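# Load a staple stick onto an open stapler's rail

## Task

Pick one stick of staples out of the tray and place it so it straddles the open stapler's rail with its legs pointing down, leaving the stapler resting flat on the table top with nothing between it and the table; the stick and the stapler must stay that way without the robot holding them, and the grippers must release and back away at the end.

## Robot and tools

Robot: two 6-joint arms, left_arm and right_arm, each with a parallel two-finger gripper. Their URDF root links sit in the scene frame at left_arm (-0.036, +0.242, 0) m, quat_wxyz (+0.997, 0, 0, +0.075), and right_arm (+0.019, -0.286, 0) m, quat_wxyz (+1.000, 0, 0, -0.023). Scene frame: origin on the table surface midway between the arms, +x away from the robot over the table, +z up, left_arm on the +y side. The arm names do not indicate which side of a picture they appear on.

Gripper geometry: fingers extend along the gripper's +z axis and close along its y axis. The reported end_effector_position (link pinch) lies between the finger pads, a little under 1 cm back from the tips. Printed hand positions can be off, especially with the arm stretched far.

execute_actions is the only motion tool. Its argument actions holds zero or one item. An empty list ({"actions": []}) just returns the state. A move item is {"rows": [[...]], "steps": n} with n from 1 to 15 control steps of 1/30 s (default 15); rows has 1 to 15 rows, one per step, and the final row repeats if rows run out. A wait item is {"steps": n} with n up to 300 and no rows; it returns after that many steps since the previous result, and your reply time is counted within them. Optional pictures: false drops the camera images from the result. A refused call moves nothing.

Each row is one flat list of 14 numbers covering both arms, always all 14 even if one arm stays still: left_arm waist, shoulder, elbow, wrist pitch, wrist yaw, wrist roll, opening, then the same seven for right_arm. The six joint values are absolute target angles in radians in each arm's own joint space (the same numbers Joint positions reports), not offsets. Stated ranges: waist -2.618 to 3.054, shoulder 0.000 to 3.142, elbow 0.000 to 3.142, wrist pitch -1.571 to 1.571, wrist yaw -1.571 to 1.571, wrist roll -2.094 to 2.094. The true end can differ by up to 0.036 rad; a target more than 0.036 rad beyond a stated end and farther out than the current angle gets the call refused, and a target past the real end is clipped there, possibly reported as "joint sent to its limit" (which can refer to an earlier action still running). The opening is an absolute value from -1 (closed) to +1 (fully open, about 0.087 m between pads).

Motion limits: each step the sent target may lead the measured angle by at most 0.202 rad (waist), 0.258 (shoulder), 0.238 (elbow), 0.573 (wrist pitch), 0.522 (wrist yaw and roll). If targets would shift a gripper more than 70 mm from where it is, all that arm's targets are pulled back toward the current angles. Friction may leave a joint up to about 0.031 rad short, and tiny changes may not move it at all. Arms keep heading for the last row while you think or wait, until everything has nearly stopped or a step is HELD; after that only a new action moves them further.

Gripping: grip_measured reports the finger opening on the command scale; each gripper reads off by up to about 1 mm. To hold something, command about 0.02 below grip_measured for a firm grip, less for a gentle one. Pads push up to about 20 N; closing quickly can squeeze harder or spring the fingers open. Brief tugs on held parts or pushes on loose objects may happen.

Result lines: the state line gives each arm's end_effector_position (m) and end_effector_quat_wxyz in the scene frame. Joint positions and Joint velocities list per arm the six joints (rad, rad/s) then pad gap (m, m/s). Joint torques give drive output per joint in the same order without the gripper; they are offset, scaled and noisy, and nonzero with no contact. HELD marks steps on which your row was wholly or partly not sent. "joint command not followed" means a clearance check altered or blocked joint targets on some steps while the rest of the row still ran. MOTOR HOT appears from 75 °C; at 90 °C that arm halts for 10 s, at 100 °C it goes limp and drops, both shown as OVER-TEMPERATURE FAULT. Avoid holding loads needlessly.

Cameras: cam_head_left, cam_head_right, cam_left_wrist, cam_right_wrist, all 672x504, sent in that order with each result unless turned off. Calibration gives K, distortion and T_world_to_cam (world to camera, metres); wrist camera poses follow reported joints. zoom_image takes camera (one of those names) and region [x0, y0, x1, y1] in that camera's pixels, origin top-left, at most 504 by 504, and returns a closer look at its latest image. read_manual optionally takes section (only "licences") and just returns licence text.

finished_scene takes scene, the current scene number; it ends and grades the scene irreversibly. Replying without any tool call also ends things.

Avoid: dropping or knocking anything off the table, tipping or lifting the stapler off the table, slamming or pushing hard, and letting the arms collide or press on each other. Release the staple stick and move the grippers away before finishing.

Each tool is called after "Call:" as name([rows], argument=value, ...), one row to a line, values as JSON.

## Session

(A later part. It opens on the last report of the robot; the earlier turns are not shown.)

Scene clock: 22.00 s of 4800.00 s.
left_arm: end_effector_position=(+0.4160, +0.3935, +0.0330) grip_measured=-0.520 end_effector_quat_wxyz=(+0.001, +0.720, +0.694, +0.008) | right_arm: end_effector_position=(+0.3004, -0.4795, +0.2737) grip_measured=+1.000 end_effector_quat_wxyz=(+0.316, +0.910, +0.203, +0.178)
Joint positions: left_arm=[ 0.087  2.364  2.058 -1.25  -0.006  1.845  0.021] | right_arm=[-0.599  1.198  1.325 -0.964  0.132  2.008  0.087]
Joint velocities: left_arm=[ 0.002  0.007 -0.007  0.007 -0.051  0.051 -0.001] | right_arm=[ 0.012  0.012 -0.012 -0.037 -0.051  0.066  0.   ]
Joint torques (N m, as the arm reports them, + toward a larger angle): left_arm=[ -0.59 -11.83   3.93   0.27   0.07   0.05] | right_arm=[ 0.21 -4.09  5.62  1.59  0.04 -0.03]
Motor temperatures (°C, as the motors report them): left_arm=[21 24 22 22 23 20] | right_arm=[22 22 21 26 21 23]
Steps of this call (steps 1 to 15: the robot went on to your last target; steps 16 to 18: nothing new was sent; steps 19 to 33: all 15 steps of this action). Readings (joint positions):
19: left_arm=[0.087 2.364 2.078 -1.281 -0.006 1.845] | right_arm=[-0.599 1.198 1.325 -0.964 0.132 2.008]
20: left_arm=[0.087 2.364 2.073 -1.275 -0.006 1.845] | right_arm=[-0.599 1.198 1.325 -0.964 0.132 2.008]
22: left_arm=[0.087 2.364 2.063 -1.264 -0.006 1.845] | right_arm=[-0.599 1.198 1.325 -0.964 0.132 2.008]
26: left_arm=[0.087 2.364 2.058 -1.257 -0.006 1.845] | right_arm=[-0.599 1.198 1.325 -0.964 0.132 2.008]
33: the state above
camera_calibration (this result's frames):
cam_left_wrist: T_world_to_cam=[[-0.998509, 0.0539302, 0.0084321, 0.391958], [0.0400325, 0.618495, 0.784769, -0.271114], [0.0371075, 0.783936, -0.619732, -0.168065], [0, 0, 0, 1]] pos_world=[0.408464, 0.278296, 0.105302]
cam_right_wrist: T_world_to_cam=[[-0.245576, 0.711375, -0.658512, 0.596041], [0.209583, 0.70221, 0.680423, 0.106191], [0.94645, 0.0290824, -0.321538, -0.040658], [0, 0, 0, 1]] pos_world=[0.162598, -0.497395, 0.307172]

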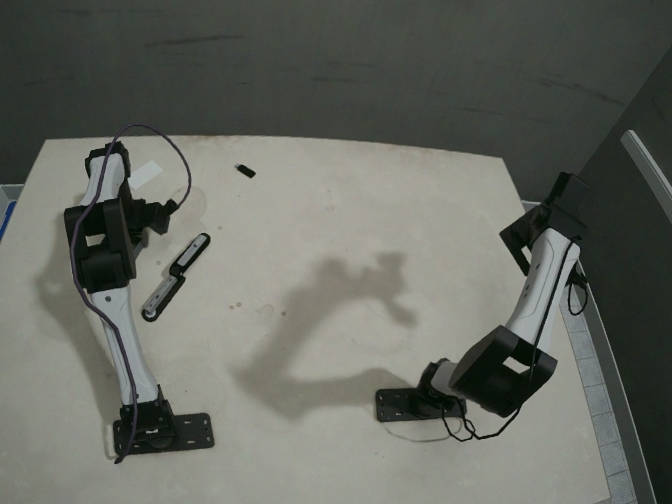

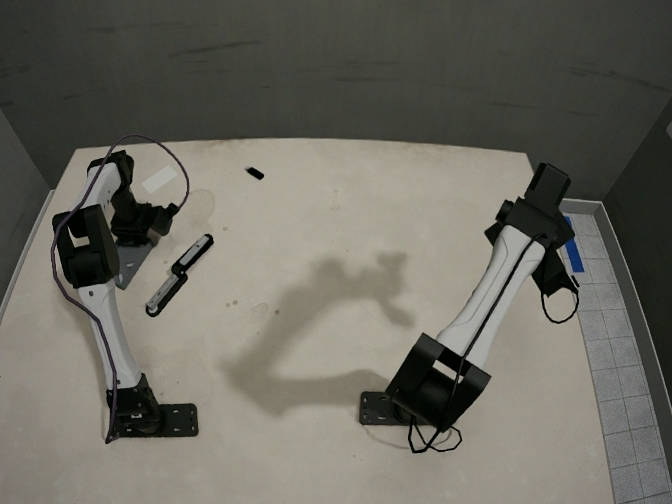

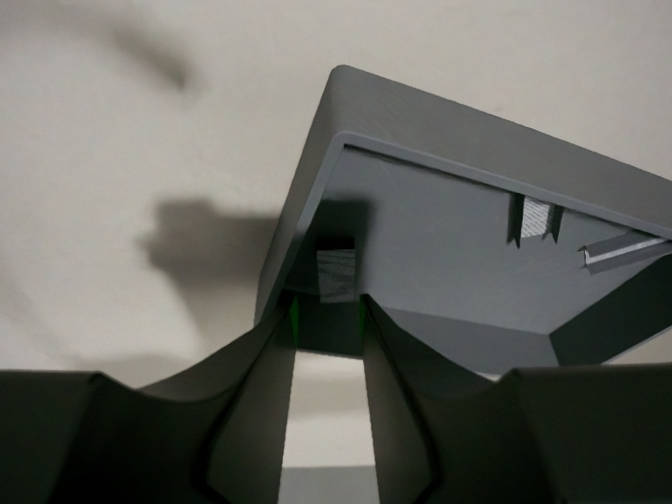

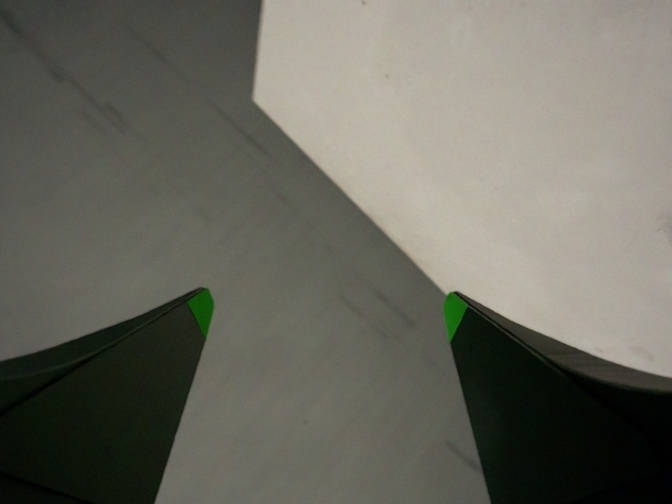

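Call:
execute_actions([
  {"rows":[[0.085,2.375,2.04,-1.277,0,1.84,-0.5,-0.6,1.2,1.3,-0.978,0.125,2,1],[0.085,2.375,2.04,-1.277,0,1.84,-0.5,-0.6,1.2,1.3,-0.978,0.125,2,1],[0.085,2.375,2.04,-1.277,0,1.84,-0.5,-0.6,1.2,1.3,-0.978,0.125,2,1],[0.085,2.375,2.04,-1.277,0,1.84,-0.5,-0.6,1.2,1.3,-0.978,0.125,2,1],[0.085,2.392,2.04,-1.277,0,1.84,-0.5,-0.6,1.2,1.3,-0.978,0.125,2,1]]},
])

Scene clock: 23.40 s of 4800.00 s.
left_arm: end_effector_position=(+0.4134, +0.3928, +0.0329) grip_measured=-0.500 end_effector_quat_wxyz=(-0.002, +0.720, +0.694, +0.003) | right_arm: end_effector_position=(+0.3004, -0.4795, +0.2737) grip_measured=+1.000 end_effector_quat_wxyz=(+0.316, +0.910, +0.203, +0.178)
Joint positions: left_arm=[ 0.087  2.364  2.058 -1.261 -0.006  1.845  0.022] | right_arm=[-0.599  1.198  1.325 -0.964  0.132  2.008  0.087]
Joint velocities: left_arm=[-0.012 -0.002 -0.007 -0.037 -0.037  0.037  0.001] | right_arm=[ 0.012  0.012  0.017 -0.022 -0.037 -0.007  0.   ]
Joint torques (N m, as the arm reports them, + toward a larger angle): left_arm=[ -0.56 -10.54   3.94  -0.01   0.07   0.05] | right_arm=[ 0.21 -4.09  5.63  1.59  0.03 -0.03]
Motor temperatures (°C, as the motors report them): left_arm=[21 25 23 22 23 20] | right_arm=[22 22 21 26 21 23]
Steps of this call (steps 1 to 15: the robot went on to your last target; steps 16 to 27: nothing new was sent; steps 28 to 42: all 15 steps of this action). Readings (joint positions):
28: left_arm=[0.087 2.364 2.058 -1.250 -0.006 1.845] | right_arm=[-0.599 1.198 1.325 -0.964 0.132 2.008]
29: left_arm=[0.087 2.364 2.058 -1.252 -0.006 1.845] | right_arm=[-0.599 1.198 1.325 -0.964 0.132 2.008]
31: left_arm=[0.087 2.364 2.058 -1.256 -0.006 1.845] | right_arm=[-0.599 1.198 1.325 -0.964 0.132 2.008]
35: left_arm=[0.087 2.364 2.058 -1.259 -0.006 1.845] | right_arm=[-0.599 1.198 1.325 -0.964 0.132 2.008]
42: the state above
camera_calibration (this result's frames):
cam_left_wrist: T_world_to_cam=[[-0.998368, 0.0539642, 0.0186633, 0.389002], [0.04817, 0.620461, 0.782757, -0.274581], [0.030661, 0.782379, -0.622048, -0.164215], [0, 0, 0, 1]] pos_world=[0.406629, 0.277853, 0.105521]
cam_right_wrist: T_world_to_cam=[[-0.245576, 0.711375, -0.658512, 0.596041], [0.209583, 0.70221, 0.680423, 0.106191], [0.94645, 0.0290824, -0.321538, -0.040658], [0, 0, 0, 1]] pos_world=[0.162598, -0.497395, 0.307172]

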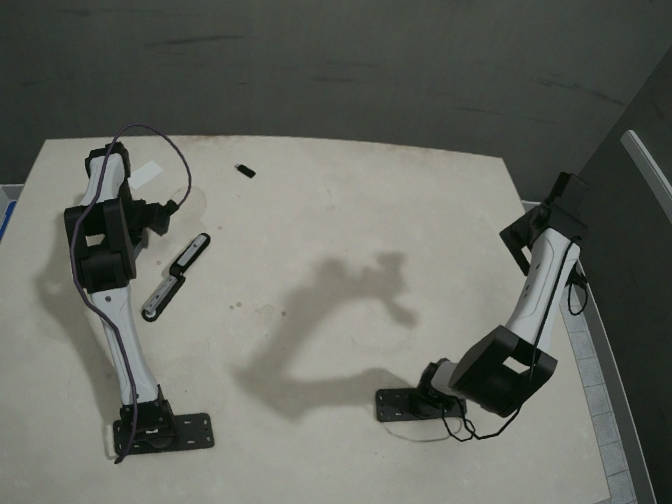

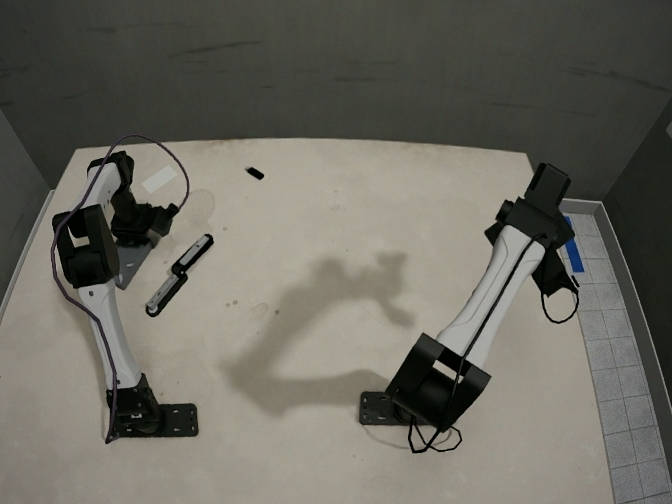

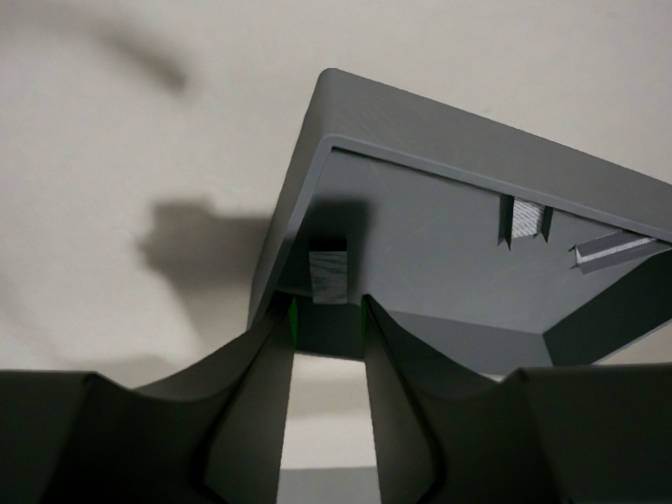

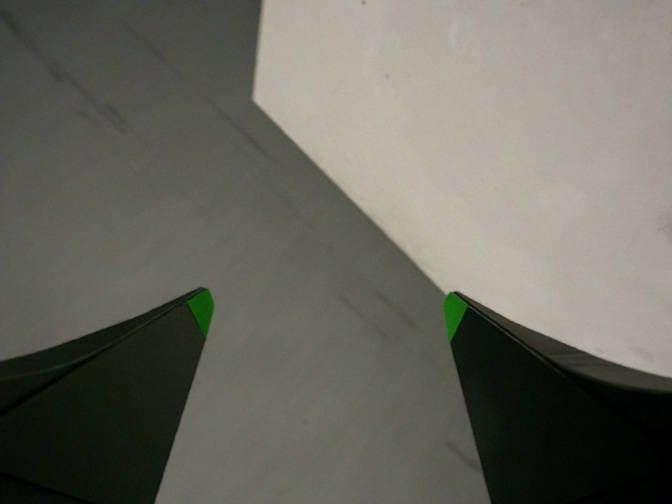

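Call:
execute_actions([
  {"rows":[[0.085,2.41,2.04,-1.25,0,1.84,-0.5,-0.6,1.2,1.3,-0.978,0.125,2,1]]},
])

Call:
zoom_image(camera="cam_left_wrist", region=[230,200,430,380])

Scene clock: 24.47 s of 4800.00 s.
left_arm: end_effector_position=(+0.4112, +0.3923, +0.0201) grip_measured=-0.500 end_effector_quat_wxyz=(-0.009, +0.720, +0.694, -0.009) | right_arm: end_effector_position=(+0.3004, -0.4795, +0.2737) grip_measured=+1.000 end_effector_quat_wxyz=(+0.316, +0.910, +0.203, +0.178)
Joint positions: left_arm=[ 0.087  2.392  2.058 -1.26  -0.006  1.844  0.022] | right_arm=[-0.599  1.198  1.325 -0.964  0.132  2.008  0.087]
Joint velocities: left_arm=[-0.012 -0.007 -0.022  0.007 -0.007 -0.007  0.   ] | right_arm=[-0.002 -0.007 -0.002 -0.081 -0.095  0.066  0.   ]
Joint torques (N m, as the arm reports them, + toward a larger angle): left_arm=[ -0.59 -11.47   3.85   0.17   0.07   0.06] | right_arm=[ 0.21 -4.1   5.61  1.59  0.04 -0.03]
Motor temperatures (°C, as the motors report them): left_arm=[21 25 23 22 23 20] | right_arm=[22 22 21 26 21 23]
Steps of this call (steps 1 to 15: the robot went on to your last target; steps 16 to 17: nothing new was sent; steps 18 to 32: all 15 steps of this action). Readings (joint positions):
18: left_arm=[0.087 2.366 2.058 -1.261 -0.006 1.845] | right_arm=[-0.599 1.198 1.325 -0.964 0.132 2.008]
19: left_arm=[0.087 2.369 2.058 -1.260 -0.006 1.845] | right_arm=[-0.599 1.198 1.325 -0.964 0.132 2.008]
21: left_arm=[0.087 2.379 2.058 -1.260 -0.006 1.845] | right_arm=[-0.599 1.198 1.325 -0.964 0.132 2.008]
25: left_arm=[0.087 2.392 2.058 -1.260 -0.006 1.844] | right_arm=[-0.599 1.198 1.325 -0.964 0.132 2.008]
32: the state above
camera_calibration (this result's frames):
cam_left_wrist: T_world_to_cam=[[-0.99754, 0.0537885, 0.0449598, 0.386252], [0.0687564, 0.625511, 0.77718, -0.274522], [0.0136805, 0.778359, -0.62767, -0.162972], [0, 0, 0, 1]] pos_world=[0.406407, 0.277791, 0.0936947]
cam_right_wrist: T_world_to_cam=[[-0.245576, 0.711375, -0.658512, 0.596041], [0.209583, 0.70221, 0.680423, 0.106191], [0.94645, 0.0290824, -0.321538, -0.040658], [0, 0, 0, 1]] pos_world=[0.162598, -0.497395, 0.307172]

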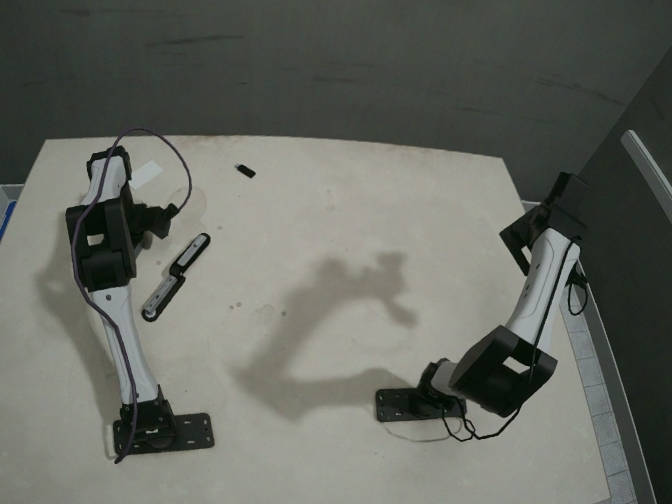

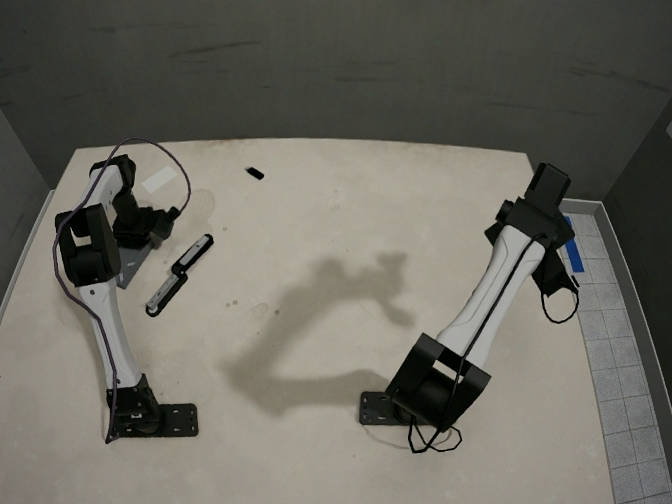

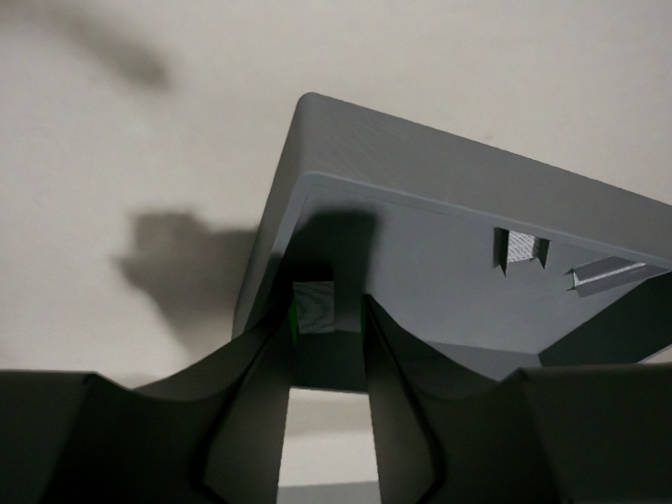

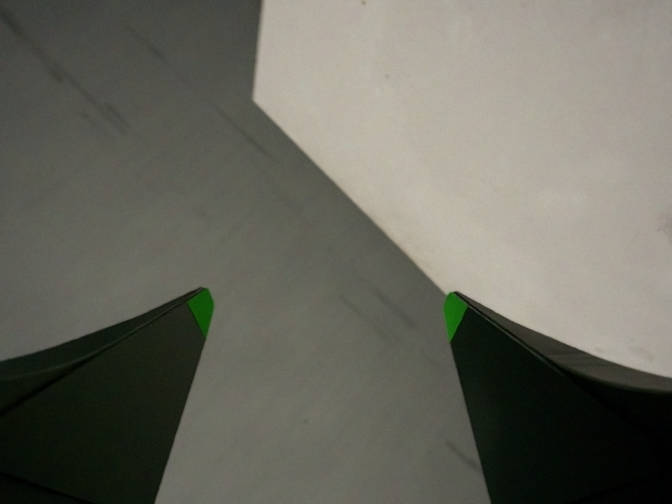

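Region (230, 200, 430, 380) of cam_left_wrist's 672x504 image, scaled by 2.520, with more detail than that image has; it fills the top 454 rows of this view, and the rest is white.

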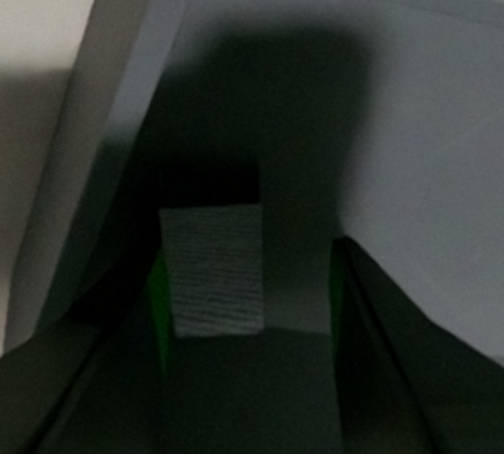

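Call:
execute_actions([
  {"rows":[[0.085,2.4,2.04,-1.225,0,1.84,-0.5,-0.6,1.2,1.3,-0.978,0.125,2,1]]},
])

Call:
zoom_image(camera="cam_left_wrist", region=[230,200,430,380])

Scene clock: 25.83 s of 4800.00 s.
left_arm: end_effector_position=(+0.4153, +0.3933, +0.0203) grip_measured=-0.500 end_effector_quat_wxyz=(-0.004, +0.720, +0.694, -0.001) | right_arm: end_effector_position=(+0.3004, -0.4795, +0.2737) grip_measured=+1.000 end_effector_quat_wxyz=(+0.316, +0.910, +0.203, +0.178)
Joint positions: left_arm=[ 0.087  2.392  2.058 -1.243 -0.006  1.844  0.022] | right_arm=[-0.599  1.198  1.325 -0.964  0.132  2.008  0.087]
Joint velocities: left_arm=[-0.022 -0.007  0.017 -0.051 -0.081  0.022 -0.   ] | right_arm=[ 0.007  0.002  0.002  0.125  0.007 -0.007  0.   ]
Joint torques (N m, as the arm reports them, + toward a larger angle): left_arm=[ -0.57 -12.2    3.9    0.26   0.06   0.05] | right_arm=[ 0.21 -4.09  5.61  1.6   0.03 -0.03]
Motor temperatures (°C, as the motors report them): left_arm=[21 25 23 22 23 20] | right_arm=[22 22 21 26 21 23]
Steps of this call (steps 1 to 15: the robot went on to your last target; steps 16 to 26: nothing new was sent; steps 27 to 41: all 15 steps of this action). Readings (joint positions):
27: left_arm=[0.087 2.392 2.058 -1.259 -0.006 1.844] | right_arm=[-0.599 1.198 1.325 -0.964 0.132 2.008]
28: left_arm=[0.087 2.392 2.058 -1.256 -0.006 1.844] | right_arm=[-0.599 1.198 1.325 -0.964 0.132 2.008]
30: left_arm=[0.087 2.392 2.058 -1.251 -0.006 1.844] | right_arm=[-0.599 1.198 1.325 -0.964 0.132 2.008]
34: left_arm=[0.087 2.392 2.058 -1.246 -0.006 1.844] | right_arm=[-0.599 1.198 1.325 -0.964 0.132 2.008]
41: the state above
camera_calibration (this result's frames):
cam_left_wrist: T_world_to_cam=[[-0.998153, 0.0536404, 0.0285256, 0.39099], [0.0557581, 0.62237, 0.780734, -0.268974], [0.0241254, 0.780883, -0.624212, -0.169132], [0, 0, 0, 1]] pos_world=[0.409345, 0.278501, 0.0932698]
cam_right_wrist: T_world_to_cam=[[-0.245576, 0.711375, -0.658512, 0.596041], [0.209583, 0.70221, 0.680423, 0.106191], [0.94645, 0.0290824, -0.321538, -0.040658], [0, 0, 0, 1]] pos_world=[0.162598, -0.497395, 0.307172]

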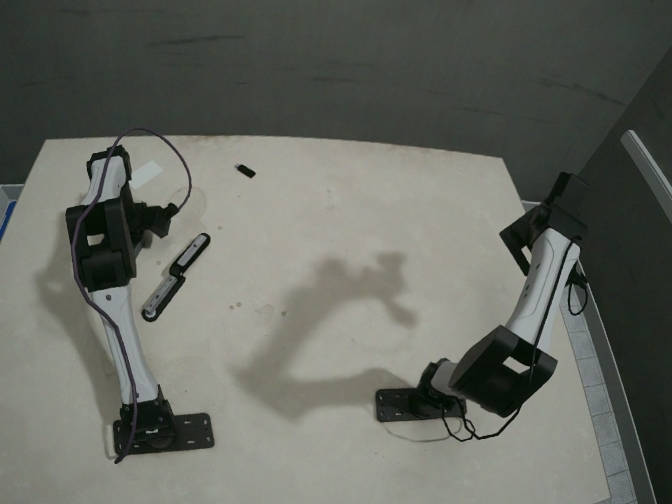

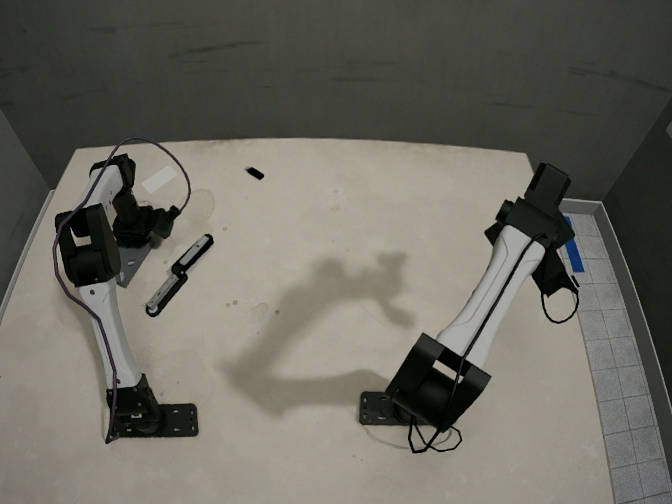

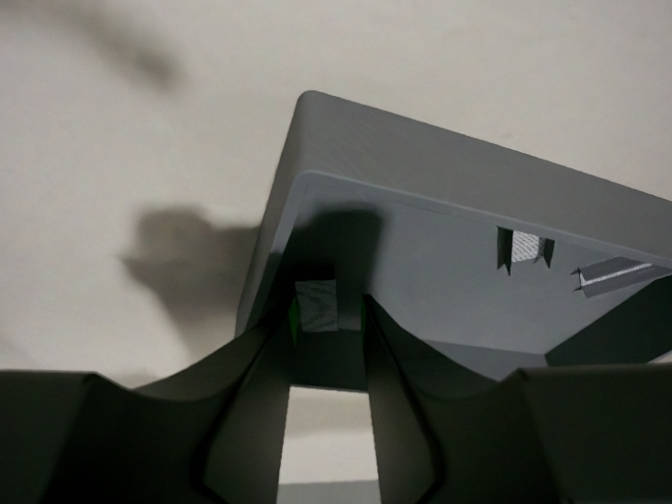

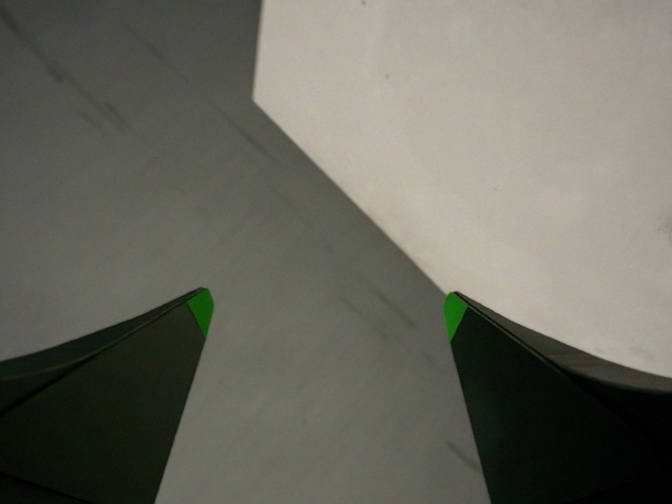

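Region (230, 200, 430, 380) of cam_left_wrist's 672x504 image, scaled by 2.520, with more detail than that image has; it fills the top 454 rows of this view, and the rest is white.

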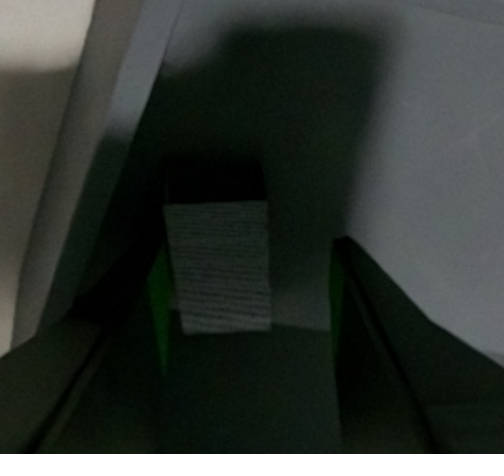

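Finger pushes the tray wall; but stick is between fingers. Try closing.

Call:
execute_actions([
  {"rows":[[0.085,2.4,2.04,-1.225,0,1.84,-0.56,-0.6,1.2,1.3,-0.978,0.125,2,1],[0.085,2.4,2.04,-1.225,0,1.84,-0.62,-0.6,1.2,1.3,-0.978,0.125,2,1],[0.085,2.4,2.04,-1.225,0,1.84,-0.66,-0.6,1.2,1.3,-0.978,0.125,2,1],[0.085,2.4,2.04,-1.225,0,1.84,-0.69,-0.6,1.2,1.3,-0.978,0.125,2,1],[0.085,2.4,2.04,-1.225,0,1.84,-0.71,-0.6,1.2,1.3,-0.978,0.125,2,1],[0.085,2.4,2.04,-1.225,0,1.84,-0.74,-0.6,1.2,1.3,-0.978,0.125,2,1]]},
])

Call:
zoom_image(camera="cam_left_wrist", region=[230,200,430,380])

Scene clock: 27.27 s of 4800.00 s.
left_arm: end_effector_position=(+0.4163, +0.3935, +0.0203) grip_measured=-0.737 end_effector_quat_wxyz=(-0.003, +0.720, +0.694, +0.000) | right_arm: end_effector_position=(+0.3004, -0.4795, +0.2737) grip_measured=+1.000 end_effector_quat_wxyz=(+0.316, +0.910, +0.203, +0.178)
Joint positions: left_arm=[ 0.087  2.392  2.058 -1.239 -0.006  1.844  0.011] | right_arm=[-0.599  1.198  1.325 -0.964  0.132  2.008  0.087]
Joint velocities: left_arm=[-0.007 -0.007  0.002  0.051 -0.007 -0.066  0.001] | right_arm=[ 0.007 -0.022 -0.007 -0.007 -0.066  0.051  0.   ]
Joint torques (N m, as the arm reports them, + toward a larger angle): left_arm=[ -0.59 -12.21   3.9    0.24   0.06   0.06] | right_arm=[ 0.21 -4.09  5.61  1.59  0.04 -0.03]
Motor temperatures (°C, as the motors report them): left_arm=[21 26 23 22 23 20] | right_arm=[22 22 21 26 21 23]
Steps of this call (steps 1 to 15: the robot went on to your last target; steps 16 to 28: nothing new was sent; steps 29 to 43: all 15 steps of this action). Readings (joint positions):
29: left_arm=[0.087 2.392 2.058 -1.242 -0.006 1.844] | right_arm=[-0.599 1.198 1.325 -0.964 0.132 2.008]
30: left_arm=[0.087 2.392 2.058 -1.242 -0.006 1.844] | right_arm=[-0.599 1.198 1.325 -0.964 0.132 2.008]
32: left_arm=[0.087 2.392 2.058 -1.241 -0.006 1.844] | right_arm=[-0.599 1.198 1.325 -0.964 0.132 2.008]
36: left_arm=[0.087 2.392 2.058 -1.240 -0.006 1.844] | right_arm=[-0.599 1.198 1.325 -0.964 0.132 2.008]
43: the state above
camera_calibration (this result's frames):
cam_left_wrist: T_world_to_cam=[[-0.998252, 0.0536165, 0.0248722, 0.392024], [0.0528617, 0.621671, 0.781493, -0.267729], [0.0264386, 0.781442, -0.623418, -0.170504], [0, 0, 0, 1]] pos_world=[0.409999, 0.278659, 0.0931824]
cam_right_wrist: T_world_to_cam=[[-0.245576, 0.711375, -0.658512, 0.596041], [0.209583, 0.70221, 0.680423, 0.106191], [0.94645, 0.0290824, -0.321538, -0.040658], [0, 0, 0, 1]] pos_world=[0.162598, -0.497395, 0.307172]

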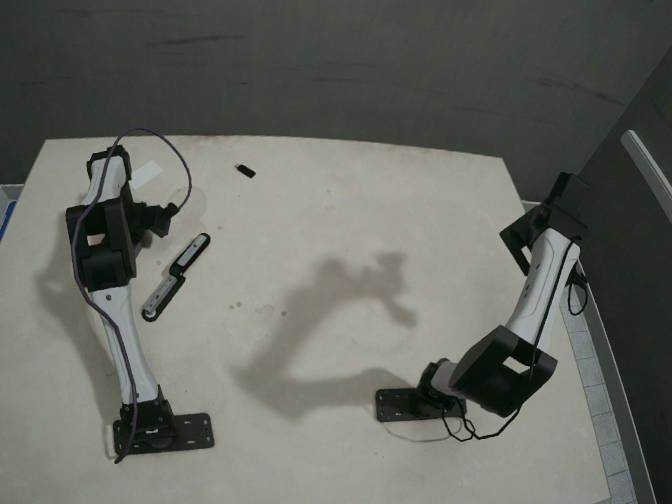

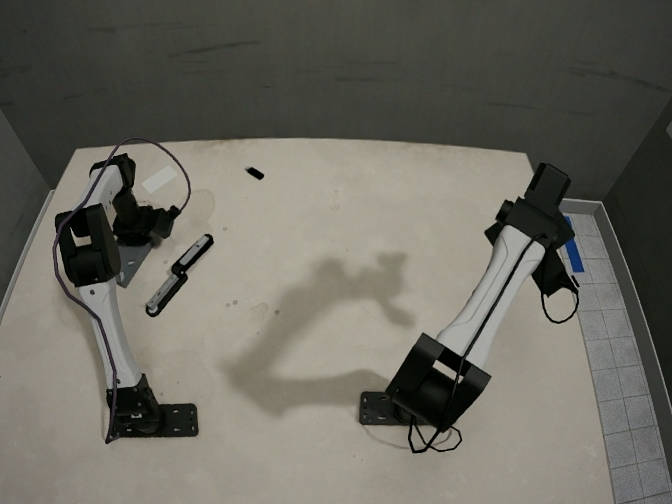

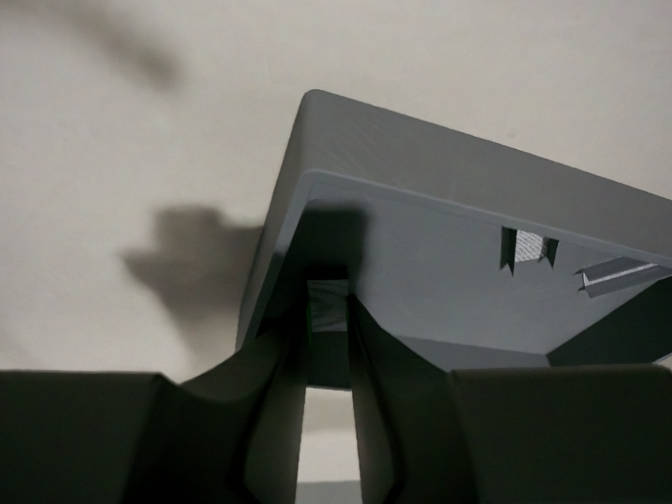

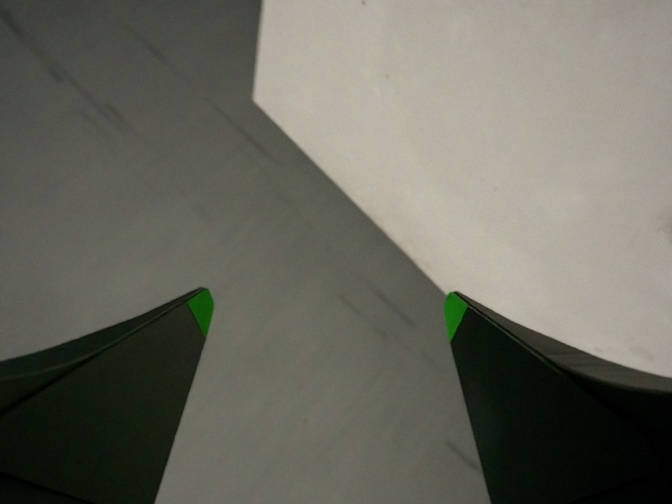

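Region (230, 200, 430, 380) of cam_left_wrist's 672x504 image, scaled by 2.520, with more detail than that image has; it fills the top 454 rows of this view, and the rest is white.

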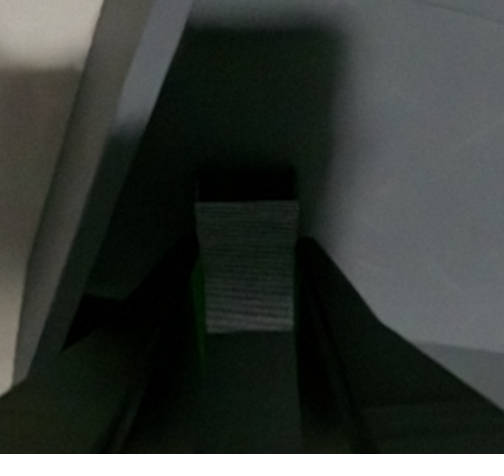

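Call:
execute_actions([
  {"rows":[[0.085,2.4,2.04,-1.225,0,1.84,-0.757,-0.6,1.2,1.3,-0.978,0.125,2,1],[0.085,2.4,2.04,-1.225,0,1.84,-0.757,-0.6,1.2,1.3,-0.978,0.125,2,1],[0.085,2.4,2.04,-1.225,0,1.84,-0.757,-0.6,1.2,1.3,-0.978,0.125,2,1],[0.085,2.37,2.04,-1.24,0,1.84,-0.757,-0.6,1.2,1.3,-0.978,0.125,2,1],[0.085,2.35,2.04,-1.26,0,1.84,-0.757,-0.6,1.2,1.3,-0.978,0.125,2,1],[0.085,2.33,2.04,-1.285,0,1.84,-0.757,-0.6,1.2,1.3,-0.978,0.125,2,1],[0.085,2.31,2.04,-1.31,0,1.84,-0.757,-0.6,1.2,1.3,-0.978,0.125,2,1],[0.085,2.29,2.04,-1.33,0,1.84,-0.757,-0.6,1.2,1.3,-0.978,0.125,2,1],[0.085,2.26,2.04,-1.36,0,1.84,-0.757,-0.6,1.2,1.3,-0.978,0.125,2,1],[0.085,2.22,2.04,-1.4,0,1.84,-0.757,-0.6,1.2,1.3,-0.978,0.125,2,1]]},
], pictures=false)

Call:
execute_actions([
  {"rows":[[0.06,2.16,1.96,-1.37,0,1.66,-0.757,-0.6,1.2,1.3,-0.978,0.125,2,1],[0.03,2.1,1.88,-1.35,0,1.48,-0.757,-0.6,1.2,1.3,-0.978,0.125,2,1],[0,2.04,1.8,-1.32,0,1.3,-0.757,-0.6,1.2,1.3,-0.978,0.125,2,1],[-0.03,1.98,1.72,-1.3,0,1.12,-0.757,-0.6,1.2,1.3,-0.978,0.125,2,1],[-0.07,1.92,1.64,-1.27,0,0.94,-0.757,-0.6,1.2,1.3,-0.978,0.125,2,1],[-0.1,1.87,1.55,-1.24,0,0.76,-0.757,-0.6,1.2,1.3,-0.978,0.125,2,1],[-0.132,1.822,1.463,-1.2,0,0.58,-0.757,-0.6,1.2,1.3,-0.978,0.125,2,1]]},
], pictures=false)

Call:
execute_actions([
  {"steps":30},
])

Scene clock: 30.57 s of 4800.00 s.
left_arm: end_effector_position=(+0.3952, +0.3885, +0.0974) grip_measured=-0.750 end_effector_quat_wxyz=(+0.011, +0.719, +0.694, +0.025) | right_arm: end_effector_position=(+0.3004, -0.4795, +0.2737) grip_measured=+1.000 end_effector_quat_wxyz=(+0.316, +0.910, +0.203, +0.178)
Joint positions: left_arm=[ 0.087  2.209  2.048 -1.357 -0.006  1.844  0.011] | right_arm=[-0.599  1.198  1.325 -0.964  0.132  2.008  0.087]
Joint velocities: left_arm=[ 0.007 -0.237 -0.002 -0.212  0.007 -0.022 -0.   ] | right_arm=[-0.002 -0.007  0.012  0.007  0.037 -0.095  0.   ]
Joint torques (N m, as the arm reports them, + toward a larger angle): left_arm=[-0.57 -9.77  4.72  0.14  0.06  0.05] | right_arm=[ 0.21 -4.09  5.61  1.59  0.04 -0.03]
Motor temperatures (°C, as the motors report them): left_arm=[21 27 23 22 23 20] | right_arm=[22 22 21 26 21 23]
Steps of this call (steps 1 to 15: the robot went on to your last target; steps 16 to 84: nothing new was sent; steps 85 to 99: all 15 steps of this action). Readings (joint positions):
85: left_arm=[0.087 2.392 2.058 -1.239 -0.006 1.844] | right_arm=[-0.599 1.198 1.325 -0.964 0.132 2.008]
86: left_arm=[0.087 2.392 2.058 -1.239 -0.006 1.844] | right_arm=[-0.599 1.198 1.325 -0.964 0.132 2.008]
88: left_arm=[0.087 2.392 2.058 -1.239 -0.006 1.844] | right_arm=[-0.599 1.198 1.325 -0.964 0.132 2.008]
92: left_arm=[0.087 2.360 2.051 -1.262 -0.006 1.844] | right_arm=[-0.599 1.198 1.325 -0.964 0.132 2.008]
99: the state above

Scene clock: 31.07 s of 4800.00 s.
left_arm: end_effector_position=(+0.2675, +0.2714, +0.0931) grip_measured=-0.750 end_effector_quat_wxyz=(-0.005, +0.348, +0.938, -0.005) | right_arm: end_effector_position=(+0.3004, -0.4795, +0.2737) grip_measured=+1.000 end_effector_quat_wxyz=(+0.316, +0.910, +0.203, +0.178)
Joint positions: left_arm=[-0.14   1.828  1.482 -1.238  0.005  0.72   0.011] | right_arm=[-0.599  1.198  1.325 -0.964  0.132  2.008  0.087]
Joint velocities: left_arm=[ 0.066 -0.002 -0.002  0.11  -0.066 -0.93  -0.001] | right_arm=[ 0.017 -0.002 -0.012  0.051  0.007  0.007  0.   ]
Joint torques (N m, as the arm reports them, + toward a larger angle): left_arm=[-0.02 -8.9   3.92  0.32 -0.04  0.06] | right_arm=[ 0.2  -4.09  5.62  1.59  0.04 -0.03]
Motor temperatures (°C, as the motors report them): left_arm=[21 27 23 22 23 20] | right_arm=[22 22 21 26 21 23]
Steps of this call (steps 1 to 15: all 15 steps of this action). Readings (joint positions):
1: left_arm=[0.086 2.195 2.034 -1.353 -0.006 1.815] | right_arm=[-0.599 1.198 1.325 -0.964 0.132 2.008]
2: left_arm=[0.080 2.171 1.993 -1.342 -0.007 1.756] | right_arm=[-0.599 1.198 1.325 -0.964 0.132 2.008]
4: left_arm=[0.048 2.092 1.859 -1.321 -0.007 1.576] | right_arm=[-0.599 1.198 1.325 -0.964 0.132 2.008]
8: left_arm=[-0.094 1.891 1.563 -1.273 -0.005 1.197] | right_arm=[-0.599 1.198 1.325 -0.964 0.132 2.008]
15: the state above

Scene clock: 32.07 s of 4800.00 s.
left_arm: end_effector_position=(+0.2700, +0.2678, +0.0923) grip_measured=-0.750 end_effector_quat_wxyz=(+0.006, +0.282, +0.959, -0.001) | right_arm: end_effector_position=(+0.3004, -0.4795, +0.2737) grip_measured=+1.000 end_effector_quat_wxyz=(+0.316, +0.910, +0.203, +0.178)
Joint positions: left_arm=[-0.138  1.828  1.482 -1.214  0.005  0.585  0.011] | right_arm=[-0.599  1.198  1.325 -0.964  0.132  2.008  0.087]
Joint velocities: left_arm=[ 0.002  0.002  0.002 -0.007 -0.066  0.022 -0.   ] | right_arm=[-0.002 -0.022 -0.002 -0.037 -0.022 -0.051  0.   ]
Joint torques (N m, as the arm reports them, + toward a larger angle): left_arm=[ 0.15 -8.98  3.92  0.37 -0.05  0.05] | right_arm=[ 0.2  -4.1   5.63  1.59  0.04 -0.03]
Motor temperatures (°C, as the motors report them): left_arm=[21 27 23 22 23 20] | right_arm=[22 22 21 26 21 23]
Steps of this call (steps 1 to 30: the robot went on to your last target). Readings (joint positions):
1: left_arm=[-0.138 1.828 1.482 -1.233 0.005 0.692] | right_arm=[-0.599 1.198 1.325 -0.964 0.132 2.008]
2: left_arm=[-0.138 1.828 1.482 -1.228 0.005 0.671] | right_arm=[-0.599 1.198 1.325 -0.964 0.132 2.008]
4: left_arm=[-0.138 1.828 1.482 -1.223 0.005 0.640] | right_arm=[-0.599 1.198 1.325 -0.964 0.132 2.008]
8: left_arm=[-0.138 1.828 1.482 -1.217 0.005 0.607] | right_arm=[-0.599 1.198 1.325 -0.964 0.132 2.008]
30: the state above
All arms were judged still, so your last target was given up. Only a new action makes them travel on or press farther. Fingers that are still opening or closing keep moving.
camera_calibration (this result's frames):
cam_left_wrist: T_world_to_cam=[[-0.556483, -0.830658, 0.0182655, 0.369124], [-0.521295, 0.366181, 0.77082, -0.0137283], [-0.646976, 0.419426, -0.636791, 0.256477], [0, 0, 0, 1]] pos_world=[0.364189, 0.20407, 0.167162]
cam_right_wrist: T_world_to_cam=[[-0.245576, 0.711375, -0.658512, 0.596041], [0.209583, 0.70221, 0.680423, 0.106191], [0.94645, 0.0290824, -0.321538, -0.040658], [0, 0, 0, 1]] pos_world=[0.162598, -0.497395, 0.307172]

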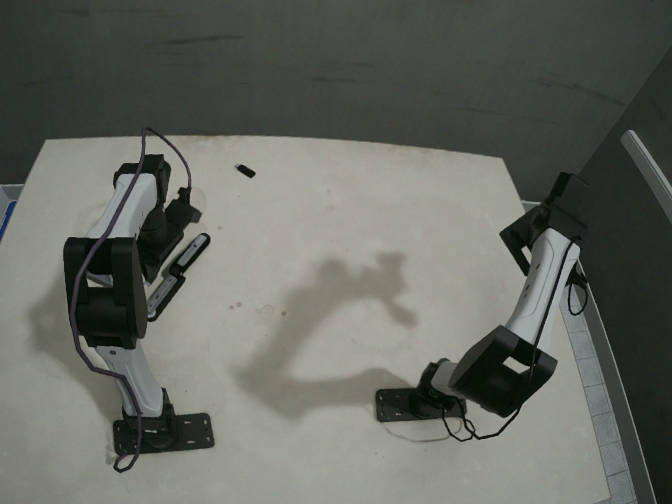

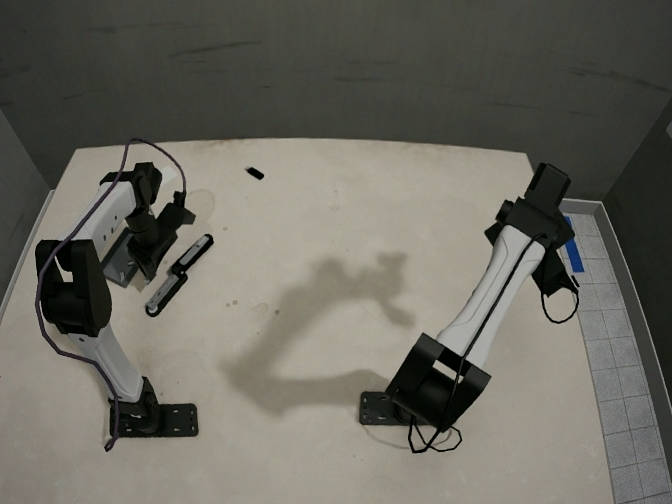

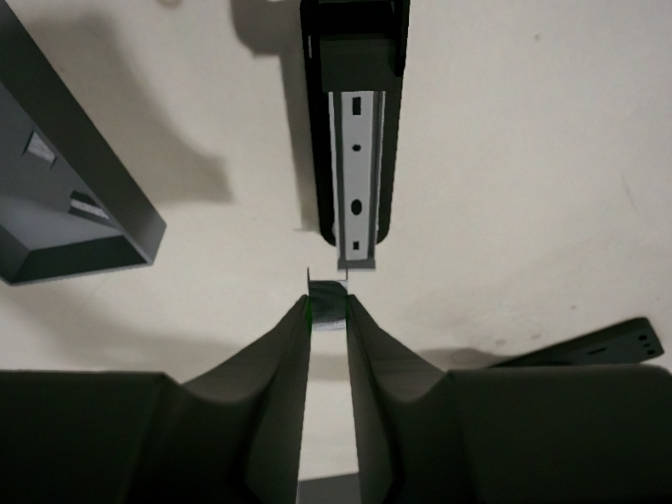

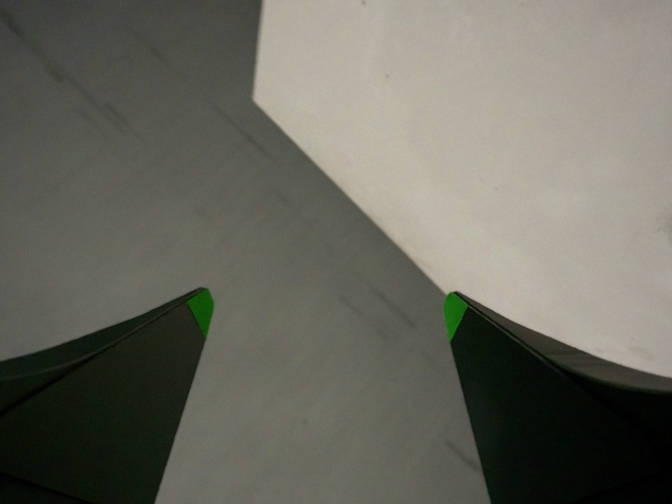

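Call:
execute_actions([
  {"rows":[[-0.16,1.85,1.44,-1.16,0,0.55,-0.765,-0.6,1.2,1.3,-0.978,0.125,2,1],[-0.182,1.872,1.393,-1.108,0,0.52,-0.765,-0.6,1.2,1.3,-0.978,0.125,2,1]]},
], pictures=false)

Call:
execute_actions([
  {"steps":15},
])

Call:
zoom_image(camera="cam_left_wrist", region=[230,100,430,360])

Scene clock: 34.60 s of 4800.00 s.
left_arm: end_effector_position=(+0.2681, +0.2534, +0.0632) grip_measured=-0.750 end_effector_quat_wxyz=(-0.005, +0.275, +0.961, -0.003) | right_arm: end_effector_position=(+0.3004, -0.4795, +0.2737) grip_measured=+1.000 end_effector_quat_wxyz=(+0.316, +0.910, +0.203, +0.178)
Joint positions: left_arm=[-0.179  1.862  1.406 -1.126  0.003  0.527  0.011] | right_arm=[-0.599  1.198  1.325 -0.964  0.132  2.008  0.087]
Joint velocities: left_arm=[-0.017 -0.012 -0.002  0.066  0.037 -0.022  0.001] | right_arm=[-0.017 -0.007 -0.007 -0.037 -0.081 -0.037  0.   ]
Joint torques (N m, as the arm reports them, + toward a larger angle): left_arm=[-0.62 -7.99  4.26  0.34 -0.02  0.07] | right_arm=[ 0.21 -4.09  5.62  1.59  0.03 -0.03]
Motor temperatures (°C, as the motors report them): left_arm=[21 27 23 22 23 20] | right_arm=[22 22 22 27 21 23]
Steps of this call (steps 1 to 61: nothing new was sent; steps 62 to 76: all 15 steps of this action). Readings (joint positions):
62: left_arm=[-0.139 1.828 1.478 -1.208 0.005 0.580] | right_arm=[-0.599 1.198 1.325 -0.964 0.132 2.008]
63: left_arm=[-0.144 1.828 1.464 -1.189 0.004 0.570] | right_arm=[-0.599 1.198 1.325 -0.964 0.132 2.008]
65: left_arm=[-0.163 1.836 1.431 -1.162 0.003 0.553] | right_arm=[-0.599 1.198 1.325 -0.964 0.132 2.008]
69: left_arm=[-0.179 1.861 1.406 -1.143 0.003 0.537] | right_arm=[-0.599 1.198 1.325 -0.964 0.132 2.008]
76: the state above

Scene clock: 35.10 s of 4800.00 s.
left_arm: end_effector_position=(+0.2690, +0.2532, +0.0630) grip_measured=-0.750 end_effector_quat_wxyz=(-0.003, +0.274, +0.962, -0.003) | right_arm: end_effector_position=(+0.3004, -0.4795, +0.2737) grip_measured=+1.000 end_effector_quat_wxyz=(+0.316, +0.910, +0.203, +0.178)
Joint positions: left_arm=[-0.179  1.862  1.406 -1.122  0.003  0.525  0.011] | right_arm=[-0.599  1.198  1.325 -0.964  0.132  2.008  0.087]
Joint velocities: left_arm=[ 0.007  0.012  0.002  0.007  0.007 -0.051 -0.001] | right_arm=[ 0.002  0.012 -0.012 -0.007  0.051 -0.066  0.   ]
Joint torques (N m, as the arm reports them, + toward a larger angle): left_arm=[-0.59 -7.98  4.27  0.34 -0.04  0.05] | right_arm=[ 0.21 -4.09  5.62  1.59  0.04 -0.03]
Motor temperatures (°C, as the motors report them): left_arm=[21 27 23 22 23 20] | right_arm=[22 22 22 27 21 23]
Steps of this call (steps 1 to 15: the robot went on to your last target). Readings (joint positions):
1: left_arm=[-0.179 1.862 1.406 -1.125 0.003 0.527] | right_arm=[-0.599 1.198 1.325 -0.964 0.132 2.008]
2: left_arm=[-0.179 1.862 1.406 -1.125 0.003 0.526] | right_arm=[-0.599 1.198 1.325 -0.964 0.132 2.008]
4: left_arm=[-0.179 1.862 1.406 -1.124 0.003 0.526] | right_arm=[-0.599 1.198 1.325 -0.964 0.132 2.008]
8: left_arm=[-0.179 1.862 1.406 -1.123 0.003 0.525] | right_arm=[-0.599 1.198 1.325 -0.964 0.132 2.008]
15: the state above
All arms were judged still, so your last target was given up. Only a new action makes them travel on or press farther. Fingers that are still opening or closing keep moving.
camera_calibration (this result's frames):
cam_left_wrist: T_world_to_cam=[[-0.540747, -0.840751, 0.0270064, 0.354776], [-0.51321, 0.355179, 0.781321, 0.013634], [-0.666489, 0.408637, -0.623545, 0.250473], [0, 0, 0, 1]] pos_world=[0.365779, 0.191083, 0.135947]
cam_right_wrist: T_world_to_cam=[[-0.245576, 0.711375, -0.658512, 0.596041], [0.209583, 0.70221, 0.680423, 0.106191], [0.94645, 0.0290824, -0.321538, -0.040658], [0, 0, 0, 1]] pos_world=[0.162598, -0.497395, 0.307172]

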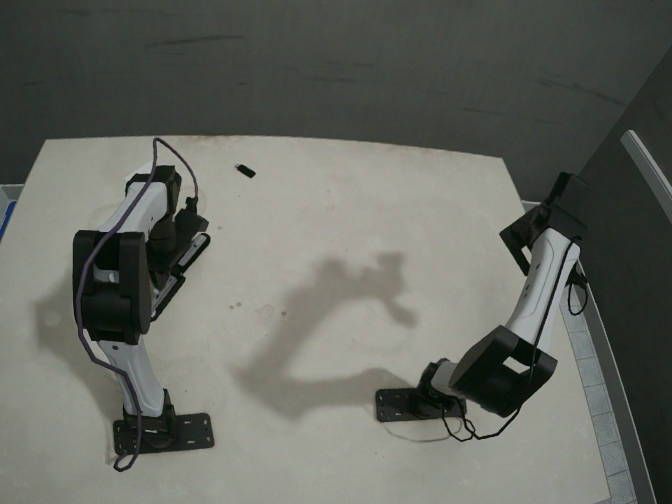

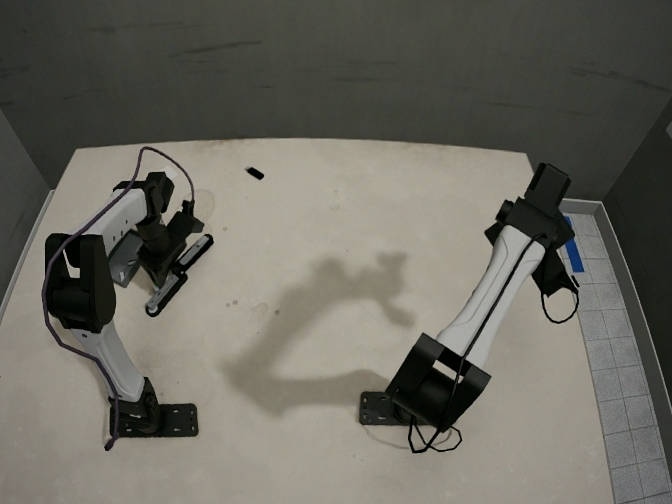

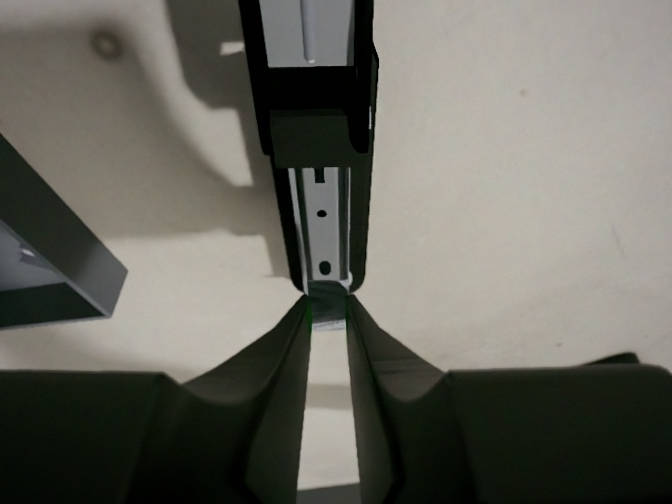

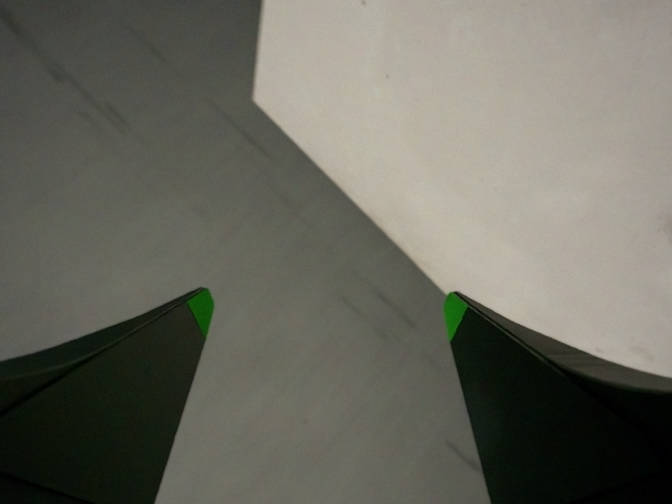

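Region (230, 100, 430, 360) of cam_left_wrist's 672x504 image, scaled by 1.938, with more detail than that image has; it fills the left 388 columns of this view, and the rest is white.

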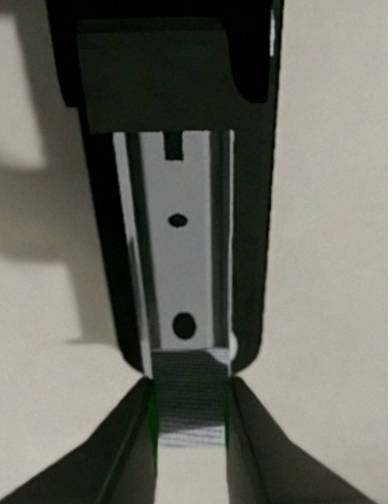

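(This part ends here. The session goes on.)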